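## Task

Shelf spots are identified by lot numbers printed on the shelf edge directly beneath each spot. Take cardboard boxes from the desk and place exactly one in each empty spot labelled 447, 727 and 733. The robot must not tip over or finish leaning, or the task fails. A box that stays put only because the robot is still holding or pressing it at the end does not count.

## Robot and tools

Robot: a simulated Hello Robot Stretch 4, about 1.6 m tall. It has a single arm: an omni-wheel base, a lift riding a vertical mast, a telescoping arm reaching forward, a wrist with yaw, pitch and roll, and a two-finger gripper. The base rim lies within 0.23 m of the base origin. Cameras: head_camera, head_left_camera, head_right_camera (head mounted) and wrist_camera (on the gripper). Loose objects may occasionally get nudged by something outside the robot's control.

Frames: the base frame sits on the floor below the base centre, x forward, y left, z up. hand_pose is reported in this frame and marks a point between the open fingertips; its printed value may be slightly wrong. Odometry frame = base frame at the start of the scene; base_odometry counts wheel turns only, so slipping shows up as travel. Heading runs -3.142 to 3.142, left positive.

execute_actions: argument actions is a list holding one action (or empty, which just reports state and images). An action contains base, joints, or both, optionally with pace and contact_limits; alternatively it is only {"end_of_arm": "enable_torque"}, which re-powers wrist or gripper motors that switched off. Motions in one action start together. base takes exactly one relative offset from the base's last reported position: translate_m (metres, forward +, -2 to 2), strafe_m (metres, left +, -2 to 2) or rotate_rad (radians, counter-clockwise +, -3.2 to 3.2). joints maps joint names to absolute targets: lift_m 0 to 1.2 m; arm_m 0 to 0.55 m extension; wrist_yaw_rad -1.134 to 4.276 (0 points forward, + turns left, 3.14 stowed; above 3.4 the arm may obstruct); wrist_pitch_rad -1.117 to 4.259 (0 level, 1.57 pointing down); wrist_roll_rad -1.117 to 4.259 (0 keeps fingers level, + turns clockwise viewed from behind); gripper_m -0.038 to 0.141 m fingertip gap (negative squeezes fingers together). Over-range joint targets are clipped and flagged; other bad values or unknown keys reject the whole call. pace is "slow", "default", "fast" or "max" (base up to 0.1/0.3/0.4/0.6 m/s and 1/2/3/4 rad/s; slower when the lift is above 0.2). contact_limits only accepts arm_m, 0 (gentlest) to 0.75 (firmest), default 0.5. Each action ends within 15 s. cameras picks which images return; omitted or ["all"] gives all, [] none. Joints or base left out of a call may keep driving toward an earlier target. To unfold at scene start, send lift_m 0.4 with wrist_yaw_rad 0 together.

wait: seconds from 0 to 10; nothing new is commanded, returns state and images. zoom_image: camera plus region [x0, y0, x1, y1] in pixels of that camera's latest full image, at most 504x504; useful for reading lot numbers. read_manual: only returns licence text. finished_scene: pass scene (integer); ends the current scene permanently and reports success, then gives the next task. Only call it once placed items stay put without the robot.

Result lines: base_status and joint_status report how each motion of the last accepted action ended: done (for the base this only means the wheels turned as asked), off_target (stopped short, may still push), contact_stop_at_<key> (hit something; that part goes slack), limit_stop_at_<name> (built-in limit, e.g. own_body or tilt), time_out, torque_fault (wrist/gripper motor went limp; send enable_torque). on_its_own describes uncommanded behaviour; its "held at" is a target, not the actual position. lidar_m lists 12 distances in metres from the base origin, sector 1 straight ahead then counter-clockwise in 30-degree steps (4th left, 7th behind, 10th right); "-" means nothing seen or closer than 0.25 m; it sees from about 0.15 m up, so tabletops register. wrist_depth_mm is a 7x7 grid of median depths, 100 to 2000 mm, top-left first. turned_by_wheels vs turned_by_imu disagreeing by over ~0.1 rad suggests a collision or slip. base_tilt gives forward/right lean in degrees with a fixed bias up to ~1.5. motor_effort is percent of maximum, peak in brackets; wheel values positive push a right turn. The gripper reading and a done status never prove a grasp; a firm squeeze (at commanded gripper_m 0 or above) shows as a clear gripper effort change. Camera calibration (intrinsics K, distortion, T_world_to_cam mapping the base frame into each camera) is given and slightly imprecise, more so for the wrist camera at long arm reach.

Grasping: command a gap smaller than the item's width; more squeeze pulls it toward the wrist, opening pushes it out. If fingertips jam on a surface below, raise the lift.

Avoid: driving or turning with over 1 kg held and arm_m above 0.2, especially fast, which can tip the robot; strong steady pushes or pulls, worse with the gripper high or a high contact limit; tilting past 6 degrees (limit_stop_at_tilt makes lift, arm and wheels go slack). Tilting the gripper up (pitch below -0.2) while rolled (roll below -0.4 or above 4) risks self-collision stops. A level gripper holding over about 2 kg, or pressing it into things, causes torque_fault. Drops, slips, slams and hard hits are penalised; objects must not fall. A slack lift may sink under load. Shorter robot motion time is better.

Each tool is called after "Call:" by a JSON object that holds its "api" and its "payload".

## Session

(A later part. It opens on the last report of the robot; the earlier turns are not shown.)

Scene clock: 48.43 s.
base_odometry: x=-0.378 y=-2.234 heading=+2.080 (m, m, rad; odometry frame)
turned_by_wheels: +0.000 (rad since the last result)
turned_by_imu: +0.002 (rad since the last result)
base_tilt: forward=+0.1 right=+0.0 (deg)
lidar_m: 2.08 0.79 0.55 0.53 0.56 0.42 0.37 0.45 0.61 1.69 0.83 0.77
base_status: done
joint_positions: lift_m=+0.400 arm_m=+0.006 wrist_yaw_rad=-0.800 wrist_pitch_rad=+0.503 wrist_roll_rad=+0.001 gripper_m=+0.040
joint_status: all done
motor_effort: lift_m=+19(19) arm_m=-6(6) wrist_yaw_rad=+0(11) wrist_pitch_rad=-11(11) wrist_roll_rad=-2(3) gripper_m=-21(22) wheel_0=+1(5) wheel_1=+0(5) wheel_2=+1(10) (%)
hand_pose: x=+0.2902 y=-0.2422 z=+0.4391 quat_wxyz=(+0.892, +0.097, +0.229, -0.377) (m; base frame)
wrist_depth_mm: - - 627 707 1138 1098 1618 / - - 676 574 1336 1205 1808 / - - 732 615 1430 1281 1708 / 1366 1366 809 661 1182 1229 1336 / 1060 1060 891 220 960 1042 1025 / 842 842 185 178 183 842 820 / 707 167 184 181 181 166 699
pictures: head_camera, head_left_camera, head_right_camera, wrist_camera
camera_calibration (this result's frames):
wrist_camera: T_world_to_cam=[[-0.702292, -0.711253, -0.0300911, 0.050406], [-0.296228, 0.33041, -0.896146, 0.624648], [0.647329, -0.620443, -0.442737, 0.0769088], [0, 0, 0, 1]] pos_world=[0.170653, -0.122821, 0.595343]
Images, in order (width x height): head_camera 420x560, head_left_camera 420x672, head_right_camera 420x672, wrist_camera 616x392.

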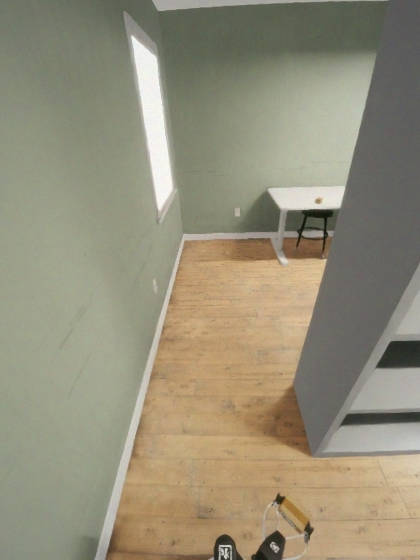

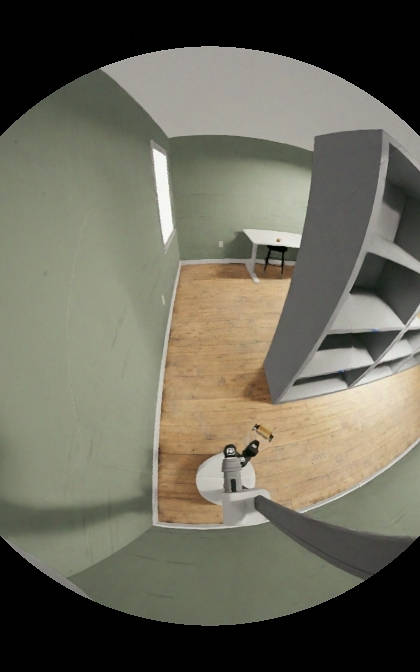

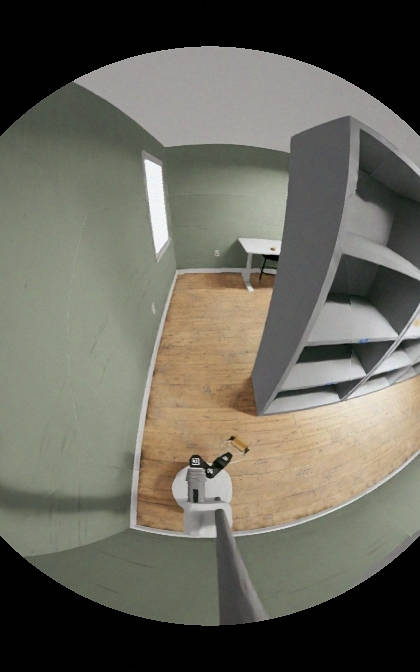

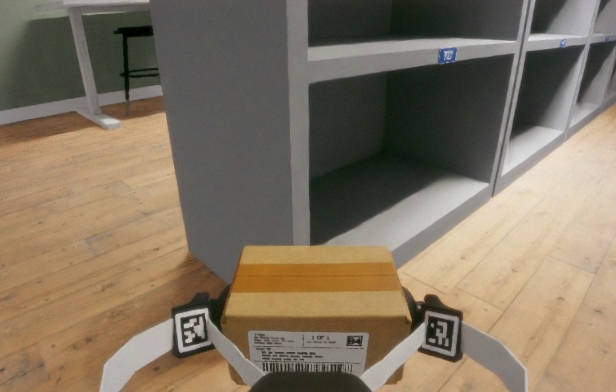

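Call:
{"api": "execute_actions", "payload": {"actions": [{"base":{"strafe_m":-0.89},"joints":{"lift_m":0.545,"wrist_yaw_rad":0},"pace":"max"}]}}

Scene clock: 51.90 s.
base_odometry: x=+0.399 y=-1.800 heading=+2.080 (m, m, rad; odometry frame)
turned_by_wheels: +0.000 (rad since the last result)
turned_by_imu: +0.005 (rad since the last result)
base_tilt: forward=+0.0 right=+0.0 (deg)
lidar_m: 0.58 0.60 1.50 1.44 0.60 0.44 0.41 0.44 0.61 1.73 0.84 0.61
base_status: done
joint_positions: lift_m=+0.545 arm_m=+0.006 wrist_yaw_rad=+0.000 wrist_pitch_rad=+0.503 wrist_roll_rad=+0.001 gripper_m=+0.040
joint_status: all done
motor_effort: lift_m=+20(25) arm_m=-5(6) wrist_yaw_rad=+0(7) wrist_pitch_rad=-10(12) wrist_roll_rad=-3(3) gripper_m=-22(21) wheel_0=+0(12) wheel_1=-1(11) wheel_2=+1(0) (%)
hand_pose: x=+0.4296 y=-0.0874 z=+0.5841 quat_wxyz=(+0.969, +0.000, +0.249, +0.000) (m; base frame)
wrist_depth_mm: 603 732 723 707 707 707 603 / 615 768 778 768 759 732 609 / 597 691 691 676 676 676 591 / 484 480 477 477 473 466 466 / 413 404 402 220 387 389 384 / 615 866 185 178 182 820 603 / 615 167 182 181 181 170 597
pictures: head_camera, head_left_camera, head_right_camera, wrist_camera
camera_calibration (this result's frames):
wrist_camera: T_world_to_cam=[[0.0208489, -0.99933, -0.0300922, -0.0731409], [-0.443367, 0.0177358, -0.896165, 0.780565], [0.896098, 0.032026, -0.4427, 0.0970684], [0, 0, 0, 1]] pos_world=[0.260619, -0.0900445, 0.740286]
Images, in order (width x height): head_camera 420x560, head_left_camera 420x672, head_right_camera 420x672, wrist_camera 616x392.

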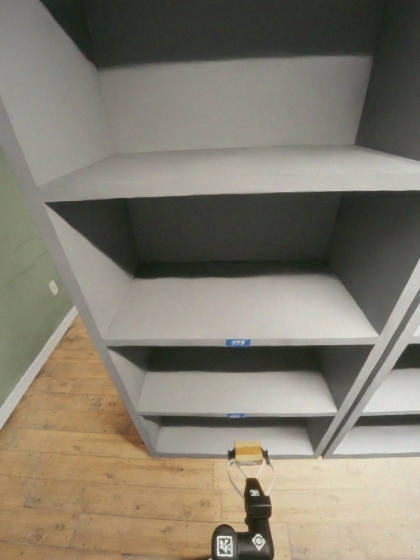

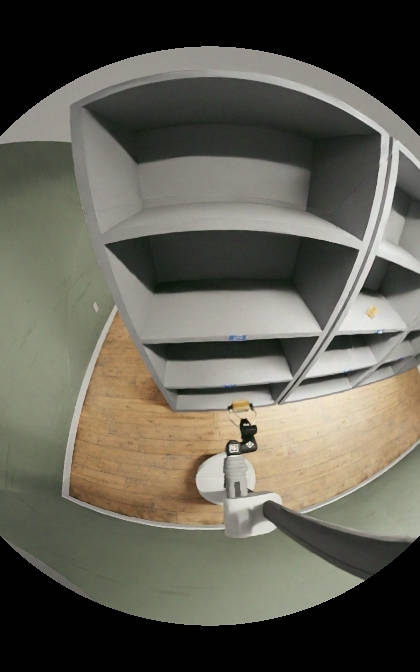

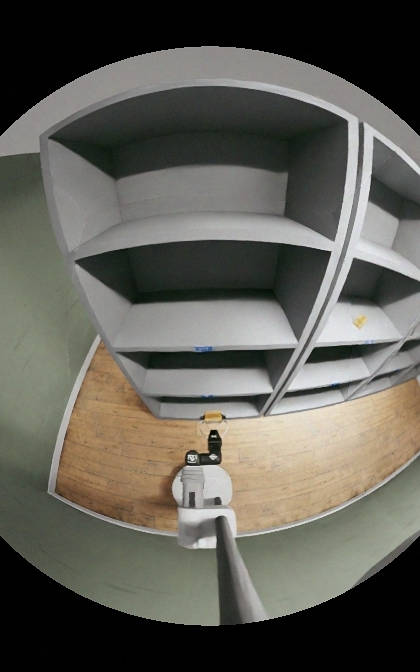

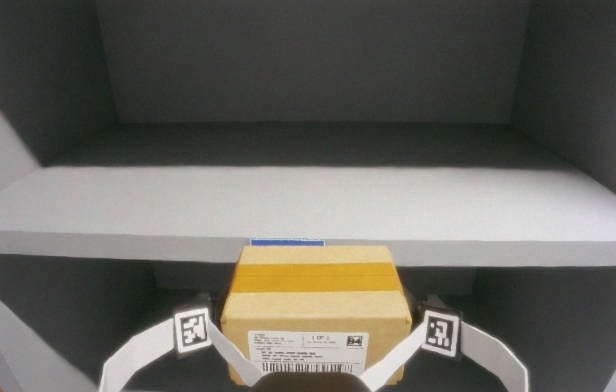

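I'll place it and confirm the label on retracting.

Call:
{"api": "execute_actions", "payload": {"actions": [{"base":{"strafe_m":0.03},"joints":{"arm_m":0.32},"pace":"max"}], "cameras": []}}

Call:
{"api": "execute_actions", "payload": {"actions": [{"joints":{"lift_m":0.521}}], "cameras": []}}

Call:
{"api": "execute_actions", "payload": {"actions": [{"joints":{"gripper_m":0.125}}], "cameras": ["wrist_camera"]}}

Call:
{"api": "execute_actions", "payload": {"actions": [{"joints":{"arm_m":0.005,"lift_m":0.53},"pace":"max"}], "cameras": ["wrist_camera"]}}

Scene clock: 53.93 s.
base_odometry: x=+0.373 y=-1.815 heading=+2.079 (m, m, rad; odometry frame)
turned_by_wheels: +0.000 (rad since the last result)
turned_by_imu: -0.001 (rad since the last result)
base_tilt: forward=+0.1 right=-0.1 (deg)
lidar_m: 0.58 0.61 1.45 1.39 0.60 0.42 0.41 0.42 0.62 1.73 0.81 0.61
base_status: done
joint_positions: lift_m=+0.545 arm_m=+0.319 wrist_yaw_rad=+0.000 wrist_pitch_rad=+0.503 wrist_roll_rad=+0.001 gripper_m=+0.040
joint_status: all done
motor_effort: lift_m=+20(20) arm_m=+6(7) wrist_yaw_rad=+0(2) wrist_pitch_rad=-10(11) wrist_roll_rad=-2(2) gripper_m=-20(21) wheel_0=-1(9) wheel_1=-1(10) wheel_2=+0(2) (%)
hand_pose: x=+0.7427 y=-0.0873 z=+0.5841 quat_wxyz=(+0.969, +0.000, +0.249, +0.000) (m; base frame)
wrist_depth_mm: 445 439 436 430 424 418 413 / 469 469 466 459 452 445 439 / 508 500 496 492 484 477 469 / 477 469 469 466 466 462 459 / 362 362 359 220 357 353 351 / 290 291 185 178 182 286 285 / 245 167 182 182 181 166 240
pictures: none
No camera images: the call's "cameras" was empty. Leave "cameras" out to get every camera's image.

Scene clock: 54.80 s.
base_odometry: x=+0.373 y=-1.815 heading=+2.079 (m, m, rad; odometry frame)
turned_by_wheels: +0.000 (rad since the last result)
turned_by_imu: +0.000 (rad since the last result)
base_tilt: forward=+0.2 right=+0.0 (deg)
lidar_m: 0.57 0.61 1.46 1.40 0.60 0.41 0.40 0.44 0.61 1.72 0.84 0.60
base_status: not commanded
joint_positions: lift_m=+0.521 arm_m=+0.319 wrist_yaw_rad=+0.000 wrist_pitch_rad=+0.503 wrist_roll_rad=+0.001 gripper_m=+0.040
joint_status: all done
motor_effort: lift_m=+17(16) arm_m=+6(6) wrist_yaw_rad=-1(1) wrist_pitch_rad=-10(10) wrist_roll_rad=-3(3) gripper_m=-22(20) wheel_0=-1(2) wheel_1=+0(0) wheel_2=+0(0) (%)
hand_pose: x=+0.7426 y=-0.0873 z=+0.5603 quat_wxyz=(+0.969, +0.000, +0.249, +0.000) (m; base frame)
wrist_depth_mm: 442 439 436 430 427 421 415 / 469 469 462 455 449 442 442 / 504 500 492 484 488 480 469 / 421 421 415 413 413 407 404 / 317 319 320 220 315 314 310 / 257 257 185 178 182 252 251 / 216 167 182 181 181 166 213
pictures: none
No camera images: the call's "cameras" was empty. Leave "cameras" out to get every camera's image.

Scene clock: 56.57 s.
base_odometry: x=+0.373 y=-1.815 heading=+2.079 (m, m, rad; odometry frame)
turned_by_wheels: +0.000 (rad since the last result)
turned_by_imu: +0.000 (rad since the last result)
base_tilt: forward=+0.1 right=+0.0 (deg)
lidar_m: 0.58 0.61 1.46 1.39 0.60 0.44 0.41 0.43 0.63 1.72 0.83 0.61
base_status: not commanded
joint_positions: lift_m=+0.521 arm_m=+0.319 wrist_yaw_rad=+0.000 wrist_pitch_rad=+0.502 wrist_roll_rad=+0.001 gripper_m=+0.125
joint_status: all done
motor_effort: lift_m=+17(17) arm_m=+6(6) wrist_yaw_rad=+0(0) wrist_pitch_rad=-8(10) wrist_roll_rad=-2(3) gripper_m=+0(18) wheel_0=-1(2) wheel_1=-1(1) wheel_2=+0(0) (%)
hand_pose: x=+0.7427 y=-0.0873 z=+0.5605 quat_wxyz=(+0.969, +0.000, +0.249, +0.000) (m; base frame)
wrist_depth_mm: 442 439 439 430 427 421 415 / 469 466 462 455 449 445 439 / 508 496 496 492 480 473 469 / 424 421 421 415 415 413 407 / 322 322 322 232 317 315 312 / 257 249 196 194 195 236 252 / 217 215 210 154 208 209 213
pictures: wrist_camera
camera_calibration (this result's frames):
wrist_camera: T_world_to_cam=[[0.0212427, -0.999322, -0.0300753, -0.0805878], [-0.442638, 0.0175725, -0.896528, 0.897916], [0.896449, 0.0323572, -0.441964, -0.194643], [0, 0, 0, 1]] pos_world=[0.57365, -0.0900136, 0.716558]
Images, in order (width x height): wrist_camera 616x392.

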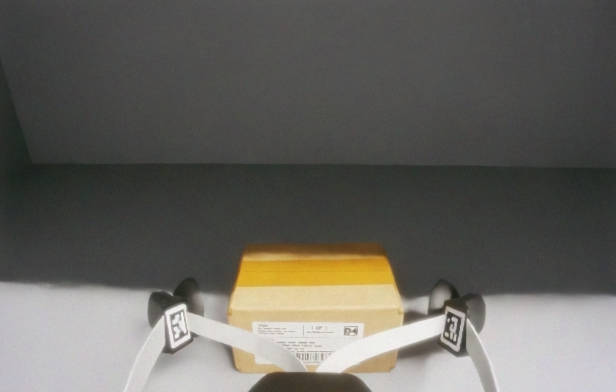

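Scene clock: 58.20 s.
base_odometry: x=+0.373 y=-1.815 heading=+2.079 (m, m, rad; odometry frame)
turned_by_wheels: +0.000 (rad since the last result)
turned_by_imu: +0.000 (rad since the last result)
base_tilt: forward=+0.1 right=+0.0 (deg)
lidar_m: 0.58 0.61 1.48 1.39 0.61 0.43 0.41 0.44 0.61 1.70 0.82 0.60
base_status: not commanded
joint_positions: lift_m=+0.530 arm_m=+0.006 wrist_yaw_rad=+0.000 wrist_pitch_rad=+0.502 wrist_roll_rad=+0.001 gripper_m=+0.125
joint_status: all done
motor_effort: lift_m=+20(23) arm_m=-6(6) wrist_yaw_rad=+1(0) wrist_pitch_rad=-8(8) wrist_roll_rad=-2(3) gripper_m=-1(2) wheel_0=-1(1) wheel_1=+0(1) wheel_2=+1(0) (%)
hand_pose: x=+0.4298 y=-0.0875 z=+0.5693 quat_wxyz=(+0.969, +0.000, +0.248, +0.000) (m; base frame)
wrist_depth_mm: 569 723 723 723 715 699 654 / 574 768 778 759 750 732 661 / 559 654 640 512 627 627 574 / 452 449 442 442 436 436 433 / 525 723 946 392 387 382 379 / 574 723 891 931 917 759 654 / 569 723 768 154 750 741 647
pictures: wrist_camera
camera_calibration (this result's frames):
wrist_camera: T_world_to_cam=[[0.0206827, -0.999334, -0.0300721, -0.0735799], [-0.442491, 0.0178225, -0.896596, 0.76729], [0.896534, 0.0318507, -0.441827, 0.0896371], [0, 0, 0, 1]] pos_world=[0.260678, -0.0900609, 0.725341]
Images, in order (width x height): wrist_camera 616x392.

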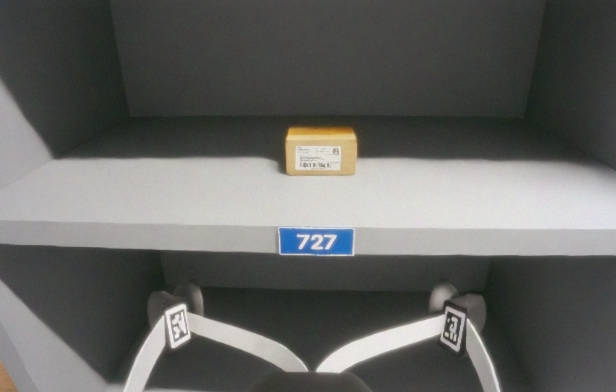

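Call:
{"api": "execute_actions", "payload": {"actions": [{"base":{"strafe_m":0.74},"joints":{"lift_m":0.25},"pace":"max"}], "cameras": []}}

Call:
{"api": "execute_actions", "payload": {"actions": [{"base":{"translate_m":1.9},"joints":{"lift_m":0.8},"pace":"max"}], "cameras": []}}

Call:
{"api": "execute_actions", "payload": {"actions": [{"base":{"strafe_m":-0.64},"joints":{"arm_m":0.4,"wrist_yaw_rad":-0.8},"pace":"max"}], "cameras": ["head_camera","wrist_camera"]}}

Scene clock: 61.50 s.
base_odometry: x=-0.274 y=-2.175 heading=+2.080 (m, m, rad; odometry frame)
turned_by_wheels: +0.000 (rad since the last result)
turned_by_imu: -0.004 (rad since the last result)
base_tilt: forward=+0.1 right=-0.1 (deg)
lidar_m: 2.47 0.95 0.69 0.65 0.57 0.43 0.39 0.43 0.60 1.68 0.85 0.68
base_status: done
joint_positions: lift_m=+0.250 arm_m=+0.006 wrist_yaw_rad=+0.000 wrist_pitch_rad=+0.502 wrist_roll_rad=+0.001 gripper_m=+0.125
joint_status: all done
motor_effort: lift_m=+19(23) arm_m=-6(6) wrist_yaw_rad=+0(2) wrist_pitch_rad=-7(8) wrist_roll_rad=-2(3) gripper_m=+0(1) wheel_0=+1(11) wheel_1=-1(11) wheel_2=+1(0) (%)
hand_pose: x=+0.4298 y=-0.0874 z=+0.2894 quat_wxyz=(+0.969, +0.000, +0.248, +0.000) (m; base frame)
wrist_depth_mm: 991 1397 - - - 640 433 / 991 1430 - - - 640 439 / 1008 1336 1464 1464 1430 647 439 / 960 1008 1025 1025 1008 647 442 / 788 788 788 788 788 640 439 / 627 609 615 634 627 508 439 / 535 530 525 154 517 500 455
pictures: none
No camera images: the call's "cameras" was empty. Leave "cameras" out to get every camera's image.

Scene clock: 66.30 s.
base_odometry: x=-1.199 y=-0.516 heading=+2.079 (m, m, rad; odometry frame)
turned_by_wheels: +0.000 (rad since the last result)
turned_by_imu: -0.004 (rad since the last result)
base_tilt: forward=+0.1 right=-0.2 (deg)
lidar_m: 1.42 0.87 0.62 0.64 0.69 0.94 2.31 0.93 1.23 3.34 0.89 0.81
base_status: done
joint_positions: lift_m=+0.800 arm_m=+0.006 wrist_yaw_rad=+0.000 wrist_pitch_rad=+0.502 wrist_roll_rad=+0.001 gripper_m=+0.125
joint_status: all done
motor_effort: lift_m=+20(25) arm_m=-6(6) wrist_yaw_rad=+0(1) wrist_pitch_rad=-7(8) wrist_roll_rad=-3(2) gripper_m=+0(1) wheel_0=+1(5) wheel_1=-2(6) wheel_2=-1(15) (%)
hand_pose: x=+0.4298 y=-0.0874 z=+0.8393 quat_wxyz=(+0.969, +0.000, +0.248, +0.000) (m; base frame)
wrist_depth_mm: 991 1098 1098 1078 1060 1060 1042 / 1008 1182 1160 1160 1138 1118 1118 / 1008 1229 1229 1229 1205 1160 904 / 1008 1308 1281 1336 1308 1281 707 / 1008 1397 1430 1430 1397 1366 878 / 1008 1255 1366 1397 1397 991 917 / 1008 1160 1160 155 1160 1025 1118
pictures: none
No camera images: the call's "cameras" was empty. Leave "cameras" out to get every camera's image.

Scene clock: 69.20 s.
base_odometry: x=-0.640 y=-0.204 heading=+2.079 (m, m, rad; odometry frame)
turned_by_wheels: +0.000 (rad since the last result)
turned_by_imu: +0.003 (rad since the last result)
base_tilt: forward=+0.1 right=-0.1 (deg)
lidar_m: 0.60 1.50 1.32 1.25 1.35 0.87 0.84 0.90 1.24 3.01 0.90 0.66
base_status: done
joint_positions: lift_m=+0.800 arm_m=+0.399 wrist_yaw_rad=-0.800 wrist_pitch_rad=+0.502 wrist_roll_rad=+0.001 gripper_m=+0.125
joint_status: all done
motor_effort: lift_m=+20(20) arm_m=+6(7) wrist_yaw_rad=+0(7) wrist_pitch_rad=-7(8) wrist_roll_rad=-2(3) gripper_m=-1(0) wheel_0=-1(9) wheel_1=+2(10) wheel_2=+0(2) (%)
hand_pose: x=+0.6834 y=-0.2423 z=+0.8393 quat_wxyz=(+0.892, +0.097, +0.229, -0.377) (m; base frame)
wrist_depth_mm: 683 788 917 1078 1366 1863 - / 707 809 960 1160 1430 1921 - / 741 831 904 904 891 904 917 / 634 634 634 627 621 627 627 / 480 484 484 480 480 477 544 / 387 375 377 322 389 370 1366 / 327 324 327 155 320 332 1160
pictures: head_camera, wrist_camera
camera_calibration (this result's frames):
wrist_camera: T_world_to_cam=[[-0.702002, -0.71154, -0.0300668, 0.338244], [-0.295573, 0.329502, -0.896696, 1.09961], [0.647942, -0.620596, -0.441624, -0.00186801], [0, 0, 0, 1]] pos_world=[0.563673, -0.122808, 0.995359]
Images, in order (width x height): head_camera 420x560, wrist_camera 616x392.

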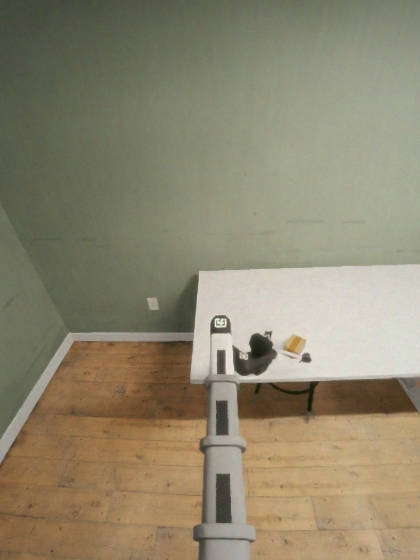

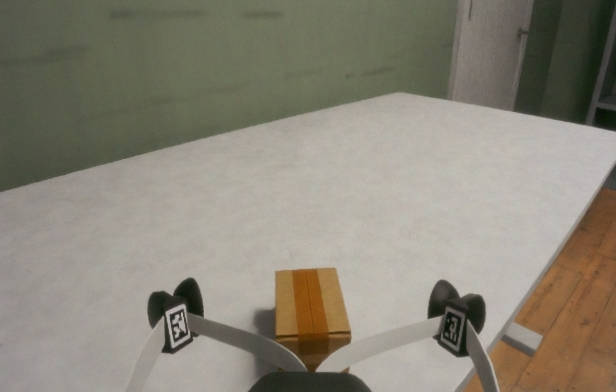

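Call:
{"api": "execute_actions", "payload": {"actions": [{"base":{"strafe_m":-0.053},"joints":{"arm_m":0.46,"lift_m":0.708}}], "cameras": ["wrist_camera"]}}

Call:
{"api": "execute_actions", "payload": {"actions": [{"joints":{"gripper_m":0.015}}], "cameras": []}}

Call:
{"api": "execute_actions", "payload": {"actions": [{"joints":{"lift_m":0.745},"pace":"fast"}], "cameras": ["wrist_camera"]}}

Scene clock: 70.97 s.
base_odometry: x=-0.594 y=-0.179 heading=+2.079 (m, m, rad; odometry frame)
turned_by_wheels: +0.000 (rad since the last result)
turned_by_imu: +0.000 (rad since the last result)
base_tilt: forward=+0.2 right=-0.1 (deg)
lidar_m: 0.62 1.50 1.35 1.31 1.41 0.88 0.84 0.89 1.21 2.94 0.92 0.67
base_status: done
joint_positions: lift_m=+0.708 arm_m=+0.459 wrist_yaw_rad=-0.800 wrist_pitch_rad=+0.502 wrist_roll_rad=+0.001 gripper_m=+0.125
joint_status: all done
motor_effort: lift_m=+17(16) arm_m=+6(5) wrist_yaw_rad=+0(0) wrist_pitch_rad=-7(7) wrist_roll_rad=-2(3) gripper_m=+0(0) wheel_0=+1(7) wheel_1=+0(7) wheel_2=+0(0) (%)
hand_pose: x=+0.7434 y=-0.2423 z=+0.7476 quat_wxyz=(+0.892, +0.097, +0.229, -0.377) (m; base frame)
wrist_depth_mm: 634 723 854 1008 1281 1708 - / 668 750 878 1008 1060 1078 - / 627 615 609 603 603 603 603 / 427 424 424 421 415 415 413 / 320 322 324 233 319 317 315 / 258 250 251 189 240 236 258 / 218 215 218 154 209 210 228
pictures: wrist_camera
camera_calibration (this result's frames):
wrist_camera: T_world_to_cam=[[-0.702199, -0.711346, -0.0300674, 0.37772], [-0.295503, 0.329604, -0.896682, 1.03505], [0.647762, -0.620764, -0.441652, -0.0810958], [0, 0, 0, 1]] pos_world=[0.623624, -0.122807, 0.903648]
Images, in order (width x height): wrist_camera 616x392.

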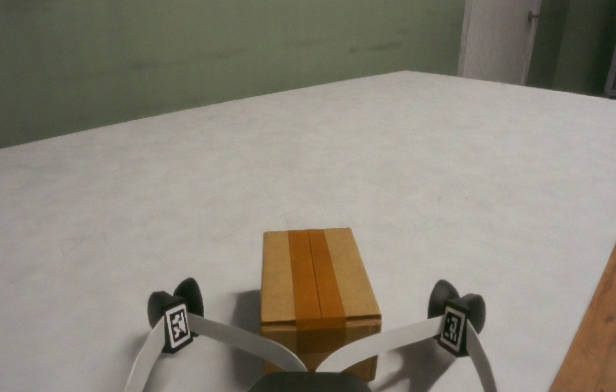

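Scene clock: 72.97 s.
base_odometry: x=-0.594 y=-0.179 heading=+2.079 (m, m, rad; odometry frame)
turned_by_wheels: +0.000 (rad since the last result)
turned_by_imu: +0.000 (rad since the last result)
base_tilt: forward=+0.1 right=+0.0 (deg)
lidar_m: 0.62 1.51 1.37 1.31 1.40 0.89 0.83 0.88 1.23 2.94 0.91 0.67
base_status: not commanded
joint_positions: lift_m=+0.708 arm_m=+0.459 wrist_yaw_rad=-0.800 wrist_pitch_rad=+0.503 wrist_roll_rad=+0.001 gripper_m=+0.015
joint_status: all done
motor_effort: lift_m=+16(16) arm_m=+6(6) wrist_yaw_rad=+0(1) wrist_pitch_rad=-9(10) wrist_roll_rad=-2(3) gripper_m=-20(23) wheel_0=+1(1) wheel_1=+0(0) wheel_2=-1(0) (%)
hand_pose: x=+0.7433 y=-0.2422 z=+0.7474 quat_wxyz=(+0.892, +0.097, +0.229, -0.377) (m; base frame)
wrist_depth_mm: 640 732 854 1008 1255 1708 - / 661 759 878 991 1060 1098 - / 627 609 603 597 597 597 597 / 424 421 421 418 415 415 413 / 320 320 320 223 319 317 314 / 257 258 204 180 186 256 258 / 218 208 197 171 174 186 226
pictures: none
No camera images: the call's "cameras" was empty. Leave "cameras" out to get every camera's image.

Scene clock: 73.80 s.
base_odometry: x=-0.594 y=-0.179 heading=+2.079 (m, m, rad; odometry frame)
turned_by_wheels: +0.000 (rad since the last result)
turned_by_imu: +0.000 (rad since the last result)
base_tilt: forward=+0.0 right=-0.1 (deg)
lidar_m: 0.62 1.50 1.34 1.30 1.42 0.89 0.84 0.90 1.24 2.96 0.92 0.64
base_status: not commanded
joint_positions: lift_m=+0.745 arm_m=+0.459 wrist_yaw_rad=-0.800 wrist_pitch_rad=+0.503 wrist_roll_rad=+0.001 gripper_m=+0.015
joint_status: all done
motor_effort: lift_m=+22(24) arm_m=+6(6) wrist_yaw_rad=+0(0) wrist_pitch_rad=-10(11) wrist_roll_rad=-2(2) gripper_m=-20(20) wheel_0=+1(1) wheel_1=+0(0) wheel_2=+0(1) (%)
hand_pose: x=+0.7433 y=-0.2422 z=+0.7839 quat_wxyz=(+0.892, +0.097, +0.229, -0.377) (m; base frame)
wrist_depth_mm: 634 723 854 1042 1281 1661 - / 661 750 891 1060 1255 1661 - / 676 732 715 715 715 715 715 / 508 508 504 500 500 496 496 / 384 384 387 222 382 379 377 / 307 310 203 180 186 307 304 / 260 250 218 170 175 206 271
pictures: wrist_camera
camera_calibration (this result's frames):
wrist_camera: T_world_to_cam=[[-0.702257, -0.711288, -0.0300883, 0.378879], [-0.296111, 0.330263, -0.896239, 1.06782], [0.647421, -0.62048, -0.44255, -0.0638999], [0, 0, 0, 1]] pos_world=[0.623634, -0.122819, 0.940143]
Images, in order (width x height): wrist_camera 616x392.

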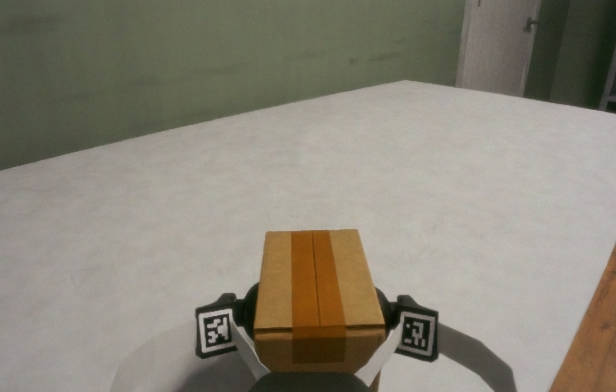

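Call:
{"api": "execute_actions", "payload": {"actions": [{"base":{"strafe_m":0.7},"joints":{"arm_m":0.005,"wrist_yaw_rad":0},"pace":"max"}], "cameras": []}}

Call:
{"api": "execute_actions", "payload": {"actions": [{"base":{"translate_m":-1.92},"joints":{"lift_m":0.25},"pace":"max"}], "cameras": []}}

Call:
{"api": "execute_actions", "payload": {"actions": [{"base":{"strafe_m":-1.69},"joints":{"lift_m":0.45,"wrist_yaw_rad":-0.5},"pace":"max"}]}}

Scene clock: 77.10 s.
base_odometry: x=-1.205 y=-0.519 heading=+2.079 (m, m, rad; odometry frame)
turned_by_wheels: +0.000 (rad since the last result)
turned_by_imu: -0.005 (rad since the last result)
base_tilt: forward=+0.2 right=+0.0 (deg)
lidar_m: 1.43 0.85 0.64 0.64 0.66 0.93 2.30 0.92 1.23 3.35 0.90 0.82
base_status: done
joint_positions: lift_m=+0.745 arm_m=+0.006 wrist_yaw_rad=+0.000 wrist_pitch_rad=+0.503 wrist_roll_rad=+0.001 gripper_m=+0.015
joint_status: all done
motor_effort: lift_m=+21(22) arm_m=-6(7) wrist_yaw_rad=+1(5) wrist_pitch_rad=-10(11) wrist_roll_rad=-2(3) gripper_m=-20(20) wheel_0=+0(12) wheel_1=+0(11) wheel_2=-1(0) (%)
hand_pose: x=+0.4297 y=-0.0874 z=+0.7839 quat_wxyz=(+0.969, +0.000, +0.249, +0.000) (m; base frame)
wrist_depth_mm: 976 1098 1118 1078 1098 1078 1042 / 991 1160 1160 1160 1138 1098 1098 / 1008 1229 1229 1255 1205 1205 788 / 991 1336 1308 1336 1308 1281 831 / 991 1366 1397 222 1366 1397 854 / 991 1281 203 180 186 1308 931 / 976 1060 627 170 175 580 1078
pictures: none
No camera images: the call's "cameras" was empty. Leave "cameras" out to get every camera's image.

Scene clock: 83.03 s.
base_odometry: x=-0.270 y=-2.197 heading=+2.080 (m, m, rad; odometry frame)
turned_by_wheels: +0.000 (rad since the last result)
turned_by_imu: +0.002 (rad since the last result)
base_tilt: forward=+0.2 right=+0.0 (deg)
lidar_m: 2.46 0.94 0.68 0.65 0.57 0.41 0.37 0.39 0.58 1.59 0.87 0.71
base_status: done
joint_positions: lift_m=+0.250 arm_m=+0.006 wrist_yaw_rad=+0.000 wrist_pitch_rad=+0.503 wrist_roll_rad=+0.001 gripper_m=+0.015
joint_status: all done
motor_effort: lift_m=+19(18) arm_m=-6(6) wrist_yaw_rad=+0(1) wrist_pitch_rad=-10(11) wrist_roll_rad=-3(2) gripper_m=-19(20) wheel_0=+2(5) wheel_1=+1(6) wheel_2=-1(9) (%)
hand_pose: x=+0.4297 y=-0.0874 z=+0.2891 quat_wxyz=(+0.969, +0.000, +0.249, +0.000) (m; base frame)
wrist_depth_mm: 976 1366 - - - 654 442 / 991 1430 - - - 654 445 / 1008 1308 1464 1430 1464 654 449 / 960 1025 1025 1025 1008 661 449 / 788 778 778 223 778 654 445 / 627 634 203 180 187 597 452 / 530 508 347 171 174 332 484
pictures: none
No camera images: the call's "cameras" was empty. Leave "cameras" out to get every camera's image.

Scene clock: 87.33 s.
base_odometry: x=+1.206 y=-1.373 heading=+2.080 (m, m, rad; odometry frame)
turned_by_wheels: +0.000 (rad since the last result)
turned_by_imu: +0.007 (rad since the last result)
base_tilt: forward=+0.1 right=-0.1 (deg)
lidar_m: 0.57 0.63 0.86 1.51 0.58 0.43 0.40 0.42 0.62 1.73 0.83 0.61
base_status: done
joint_positions: lift_m=+0.450 arm_m=+0.006 wrist_yaw_rad=-0.500 wrist_pitch_rad=+0.503 wrist_roll_rad=+0.001 gripper_m=+0.015
joint_status: all done
motor_effort: lift_m=+20(20) arm_m=-6(6) wrist_yaw_rad=+0(8) wrist_pitch_rad=-10(12) wrist_roll_rad=-2(3) gripper_m=-20(21) wheel_0=+0(12) wheel_1=+0(12) wheel_2=+0(2) (%)
hand_pose: x=+0.3568 y=-0.1979 z=+0.4891 quat_wxyz=(+0.938, +0.062, +0.241, -0.240) (m; base frame)
wrist_depth_mm: 647 707 768 788 544 500 1160 / 661 699 676 654 544 539 683 / 387 382 413 452 549 1229 1255 / 741 820 917 946 627 1205 1205 / 798 866 960 223 661 931 976 / 809 809 203 180 186 831 878 / 676 654 418 171 174 445 768
pictures: head_camera, head_left_camera, head_right_camera, wrist_camera
camera_calibration (this result's frames):
wrist_camera: T_world_to_cam=[[-0.460685, -0.887054, -0.0300867, 0.00916947], [-0.380537, 0.228026, -0.896212, 0.684329], [0.801849, -0.401422, -0.442605, 0.0715917], [0, 0, 0, 1]] pos_world=[0.207231, -0.119173, 0.645266]
Images, in order (width x height): head_camera 420x560, head_left_camera 420x672, head_right_camera 420x672, wrist_camera 616x392.

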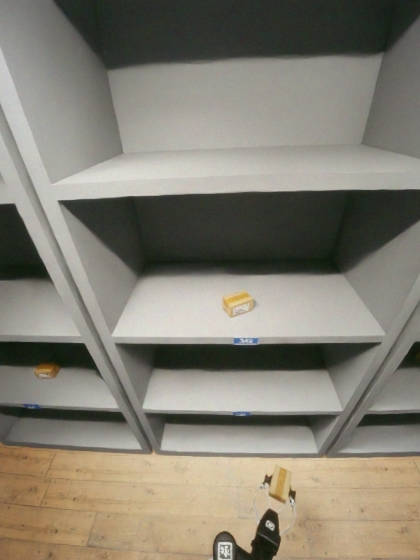

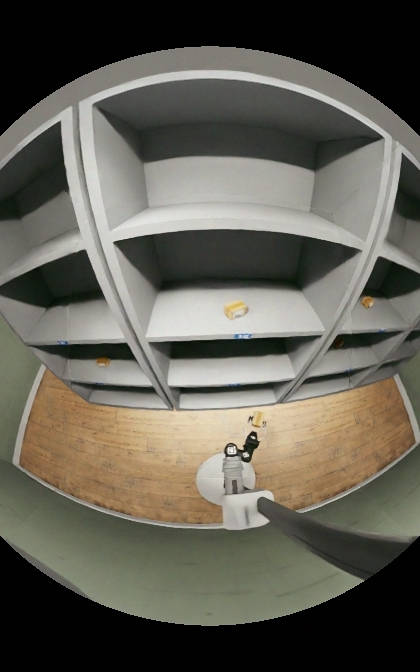

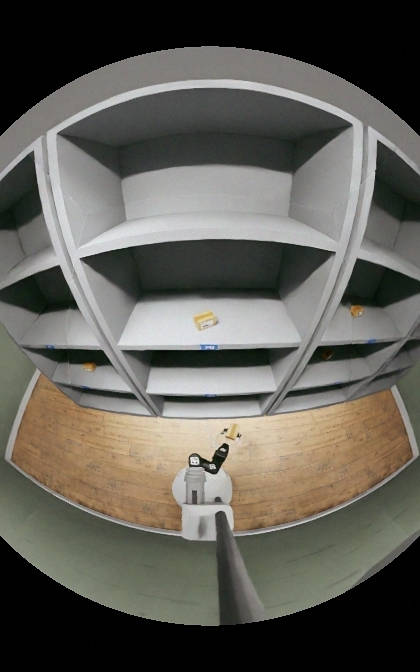

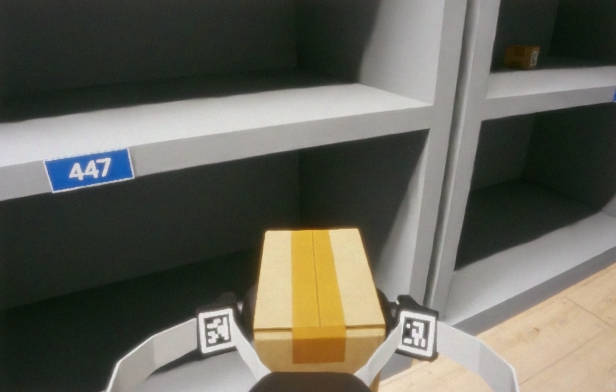

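Call:
{"api": "execute_actions", "payload": {"actions": [{"joints":{"lift_m":0.545,"wrist_yaw_rad":0,"arm_m":0.05},"pace":"max"}], "cameras": []}}

Call:
{"api": "execute_actions", "payload": {"actions": [{"joints":{"arm_m":0.33},"pace":"max"}], "cameras": []}}

Call:
{"api": "execute_actions", "payload": {"actions": [{"joints":{"lift_m":0.522}}], "cameras": []}}

Call:
{"api": "execute_actions", "payload": {"actions": [{"joints":{"gripper_m":0.105}}], "cameras": []}}

Call:
{"api": "execute_actions", "payload": {"actions": [{"joints":{"arm_m":0.09,"lift_m":0.53},"pace":"max"}], "cameras": ["wrist_camera","head_camera"]}}

Scene clock: 88.60 s.
base_odometry: x=+1.206 y=-1.373 heading=+2.080 (m, m, rad; odometry frame)
turned_by_wheels: +0.000 (rad since the last result)
turned_by_imu: +0.000 (rad since the last result)
base_tilt: forward=+0.0 right=-0.1 (deg)
lidar_m: 0.58 0.62 0.87 1.54 0.58 0.41 0.39 0.42 0.60 1.71 0.84 0.62
base_status: not commanded
joint_positions: lift_m=+0.545 arm_m=+0.049 wrist_yaw_rad=+0.000 wrist_pitch_rad=+0.503 wrist_roll_rad=+0.001 gripper_m=+0.015
joint_status: all done
motor_effort: lift_m=+21(23) arm_m=+6(7) wrist_yaw_rad=+1(9) wrist_pitch_rad=-10(12) wrist_roll_rad=-3(2) gripper_m=-21(21) wheel_0=+0(0) wheel_1=+0(0) wheel_2=+0(1) (%)
hand_pose: x=+0.4726 y=-0.0875 z=+0.5840 quat_wxyz=(+0.969, +0.000, +0.249, +0.000) (m; base frame)
wrist_depth_mm: 569 691 691 683 668 661 634 / 580 732 741 732 715 707 654 / 585 699 683 676 676 668 603 / 480 480 480 473 469 466 462 / 382 375 370 223 359 359 353 / 585 831 202 180 186 866 621 / 580 676 469 171 174 741 634
pictures: none
No camera images: the call's "cameras" was empty. Leave "cameras" out to get every camera's image.

Scene clock: 90.13 s.
base_odometry: x=+1.206 y=-1.373 heading=+2.080 (m, m, rad; odometry frame)
turned_by_wheels: +0.000 (rad since the last result)
turned_by_imu: +0.000 (rad since the last result)
base_tilt: forward=+0.1 right=+0.0 (deg)
lidar_m: 0.58 0.63 0.89 1.51 0.58 0.41 0.40 0.43 0.58 1.71 0.83 0.62
base_status: not commanded
joint_positions: lift_m=+0.545 arm_m=+0.329 wrist_yaw_rad=+0.000 wrist_pitch_rad=+0.503 wrist_roll_rad=+0.001 gripper_m=+0.015
joint_status: all done
motor_effort: lift_m=+21(21) arm_m=+6(5) wrist_yaw_rad=-1(1) wrist_pitch_rad=-10(10) wrist_roll_rad=-2(3) gripper_m=-22(20) wheel_0=+0(0) wheel_1=+0(0) wheel_2=+0(0) (%)
hand_pose: x=+0.7527 y=-0.0873 z=+0.5840 quat_wxyz=(+0.969, +0.000, +0.249, +0.000) (m; base frame)
wrist_depth_mm: 445 439 433 427 424 415 410 / 469 466 462 455 445 442 436 / 504 500 496 484 484 469 466 / 477 477 473 466 462 462 459 / 362 362 359 223 357 355 351 / 290 290 204 180 186 287 283 / 245 235 211 171 175 232 240
pictures: none
No camera images: the call's "cameras" was empty. Leave "cameras" out to get every camera's image.

Scene clock: 90.97 s.
base_odometry: x=+1.206 y=-1.373 heading=+2.080 (m, m, rad; odometry frame)
turned_by_wheels: +0.000 (rad since the last result)
turned_by_imu: +0.000 (rad since the last result)
base_tilt: forward=+0.1 right=+0.0 (deg)
lidar_m: 0.59 0.61 0.87 1.53 0.59 0.41 0.40 0.43 0.59 1.71 0.85 0.61
base_status: not commanded
joint_positions: lift_m=+0.522 arm_m=+0.329 wrist_yaw_rad=+0.000 wrist_pitch_rad=+0.503 wrist_roll_rad=+0.001 gripper_m=+0.015
joint_status: all done
motor_effort: lift_m=+17(20) arm_m=+5(5) wrist_yaw_rad=+0(0) wrist_pitch_rad=-11(10) wrist_roll_rad=-2(3) gripper_m=-21(20) wheel_0=+0(0) wheel_1=+0(0) wheel_2=+0(1) (%)
hand_pose: x=+0.7527 y=-0.0873 z=+0.5613 quat_wxyz=(+0.969, +0.000, +0.249, +0.000) (m; base frame)
wrist_depth_mm: 439 436 433 427 427 418 415 / 473 466 459 455 452 439 436 / 504 504 496 484 480 469 469 / 427 421 418 418 415 410 407 / 322 322 322 222 317 317 312 / 257 259 204 180 186 255 253 / 218 208 198 171 175 185 214
pictures: none
No camera images: the call's "cameras" was empty. Leave "cameras" out to get every camera's image.

Scene clock: 92.70 s.
base_odometry: x=+1.206 y=-1.373 heading=+2.080 (m, m, rad; odometry frame)
turned_by_wheels: +0.000 (rad since the last result)
turned_by_imu: +0.000 (rad since the last result)
base_tilt: forward=+0.1 right=+0.0 (deg)
lidar_m: 0.58 0.63 0.87 1.53 0.59 0.42 0.40 0.42 0.60 1.74 0.84 0.61
base_status: not commanded
joint_positions: lift_m=+0.522 arm_m=+0.329 wrist_yaw_rad=+0.000 wrist_pitch_rad=+0.502 wrist_roll_rad=+0.001 gripper_m=+0.105
joint_status: all done
motor_effort: lift_m=+17(17) arm_m=+5(6) wrist_yaw_rad=-1(0) wrist_pitch_rad=-8(10) wrist_roll_rad=-2(3) gripper_m=-1(21) wheel_0=+0(0) wheel_1=+0(0) wheel_2=+0(0) (%)
hand_pose: x=+0.7528 y=-0.0873 z=+0.5615 quat_wxyz=(+0.969, +0.000, +0.249, +0.000) (m; base frame)
wrist_depth_mm: 445 439 433 427 424 421 413 / 469 466 462 455 449 442 436 / 508 500 492 484 480 469 466 / 430 427 421 418 415 413 410 / 324 322 324 234 320 315 312 / 259 259 212 189 211 247 254 / 219 216 211 151 209 208 215
pictures: none
No camera images: the call's "cameras" was empty. Leave "cameras" out to get every camera's image.

Scene clock: 94.17 s.
base_odometry: x=+1.206 y=-1.373 heading=+2.080 (m, m, rad; odometry frame)
turned_by_wheels: +0.000 (rad since the last result)
turned_by_imu: +0.000 (rad since the last result)
base_tilt: forward=+0.2 right=+0.0 (deg)
lidar_m: 0.59 0.62 0.86 1.50 0.59 0.41 0.40 0.43 0.61 1.70 0.83 0.61
base_status: not commanded
joint_positions: lift_m=+0.530 arm_m=+0.091 wrist_yaw_rad=+0.000 wrist_pitch_rad=+0.502 wrist_roll_rad=+0.001 gripper_m=+0.105
joint_status: all done
motor_effort: lift_m=+20(19) arm_m=-6(7) wrist_yaw_rad=+0(0) wrist_pitch_rad=-8(8) wrist_roll_rad=-2(2) gripper_m=-2(2) wheel_0=+0(0) wheel_1=+0(0) wheel_2=+0(1) (%)
hand_pose: x=+0.5148 y=-0.0875 z=+0.5693 quat_wxyz=(+0.969, +0.000, +0.248, +0.000) (m; base frame)
wrist_depth_mm: 564 661 654 647 634 634 621 / 574 691 691 683 676 668 634 / 559 647 634 580 627 621 574 / 449 442 442 413 439 436 430 / 340 340 340 338 334 332 329 / 554 732 220 854 315 310 591 / 580 732 750 151 750 732 634
pictures: head_camera, wrist_camera
camera_calibration (this result's frames):
wrist_camera: T_world_to_cam=[[0.0207044, -0.999333, -0.0300715, -0.0753447], [-0.44249, 0.0178124, -0.896596, 0.804879], [0.896534, 0.0318698, -0.441827, 0.0134237], [0, 0, 0, 1]] pos_world=[0.345676, -0.0900591, 0.725317]
Images, in order (width x height): head_camera 420x560, wrist_camera 616x392.

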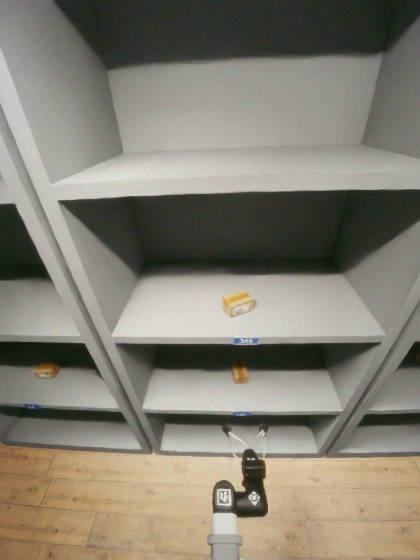

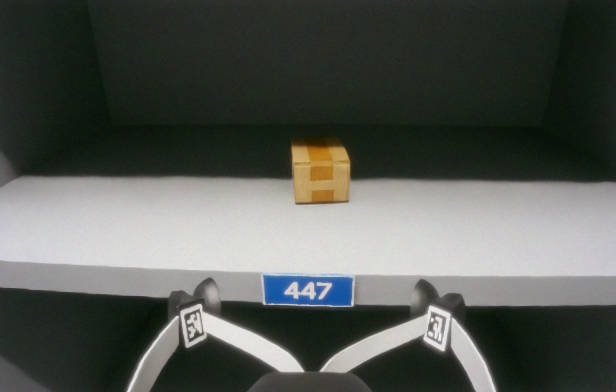

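Call:
{"api": "finished_scene", "payload": {"scene": 2}}

The scene is finished: the task was done.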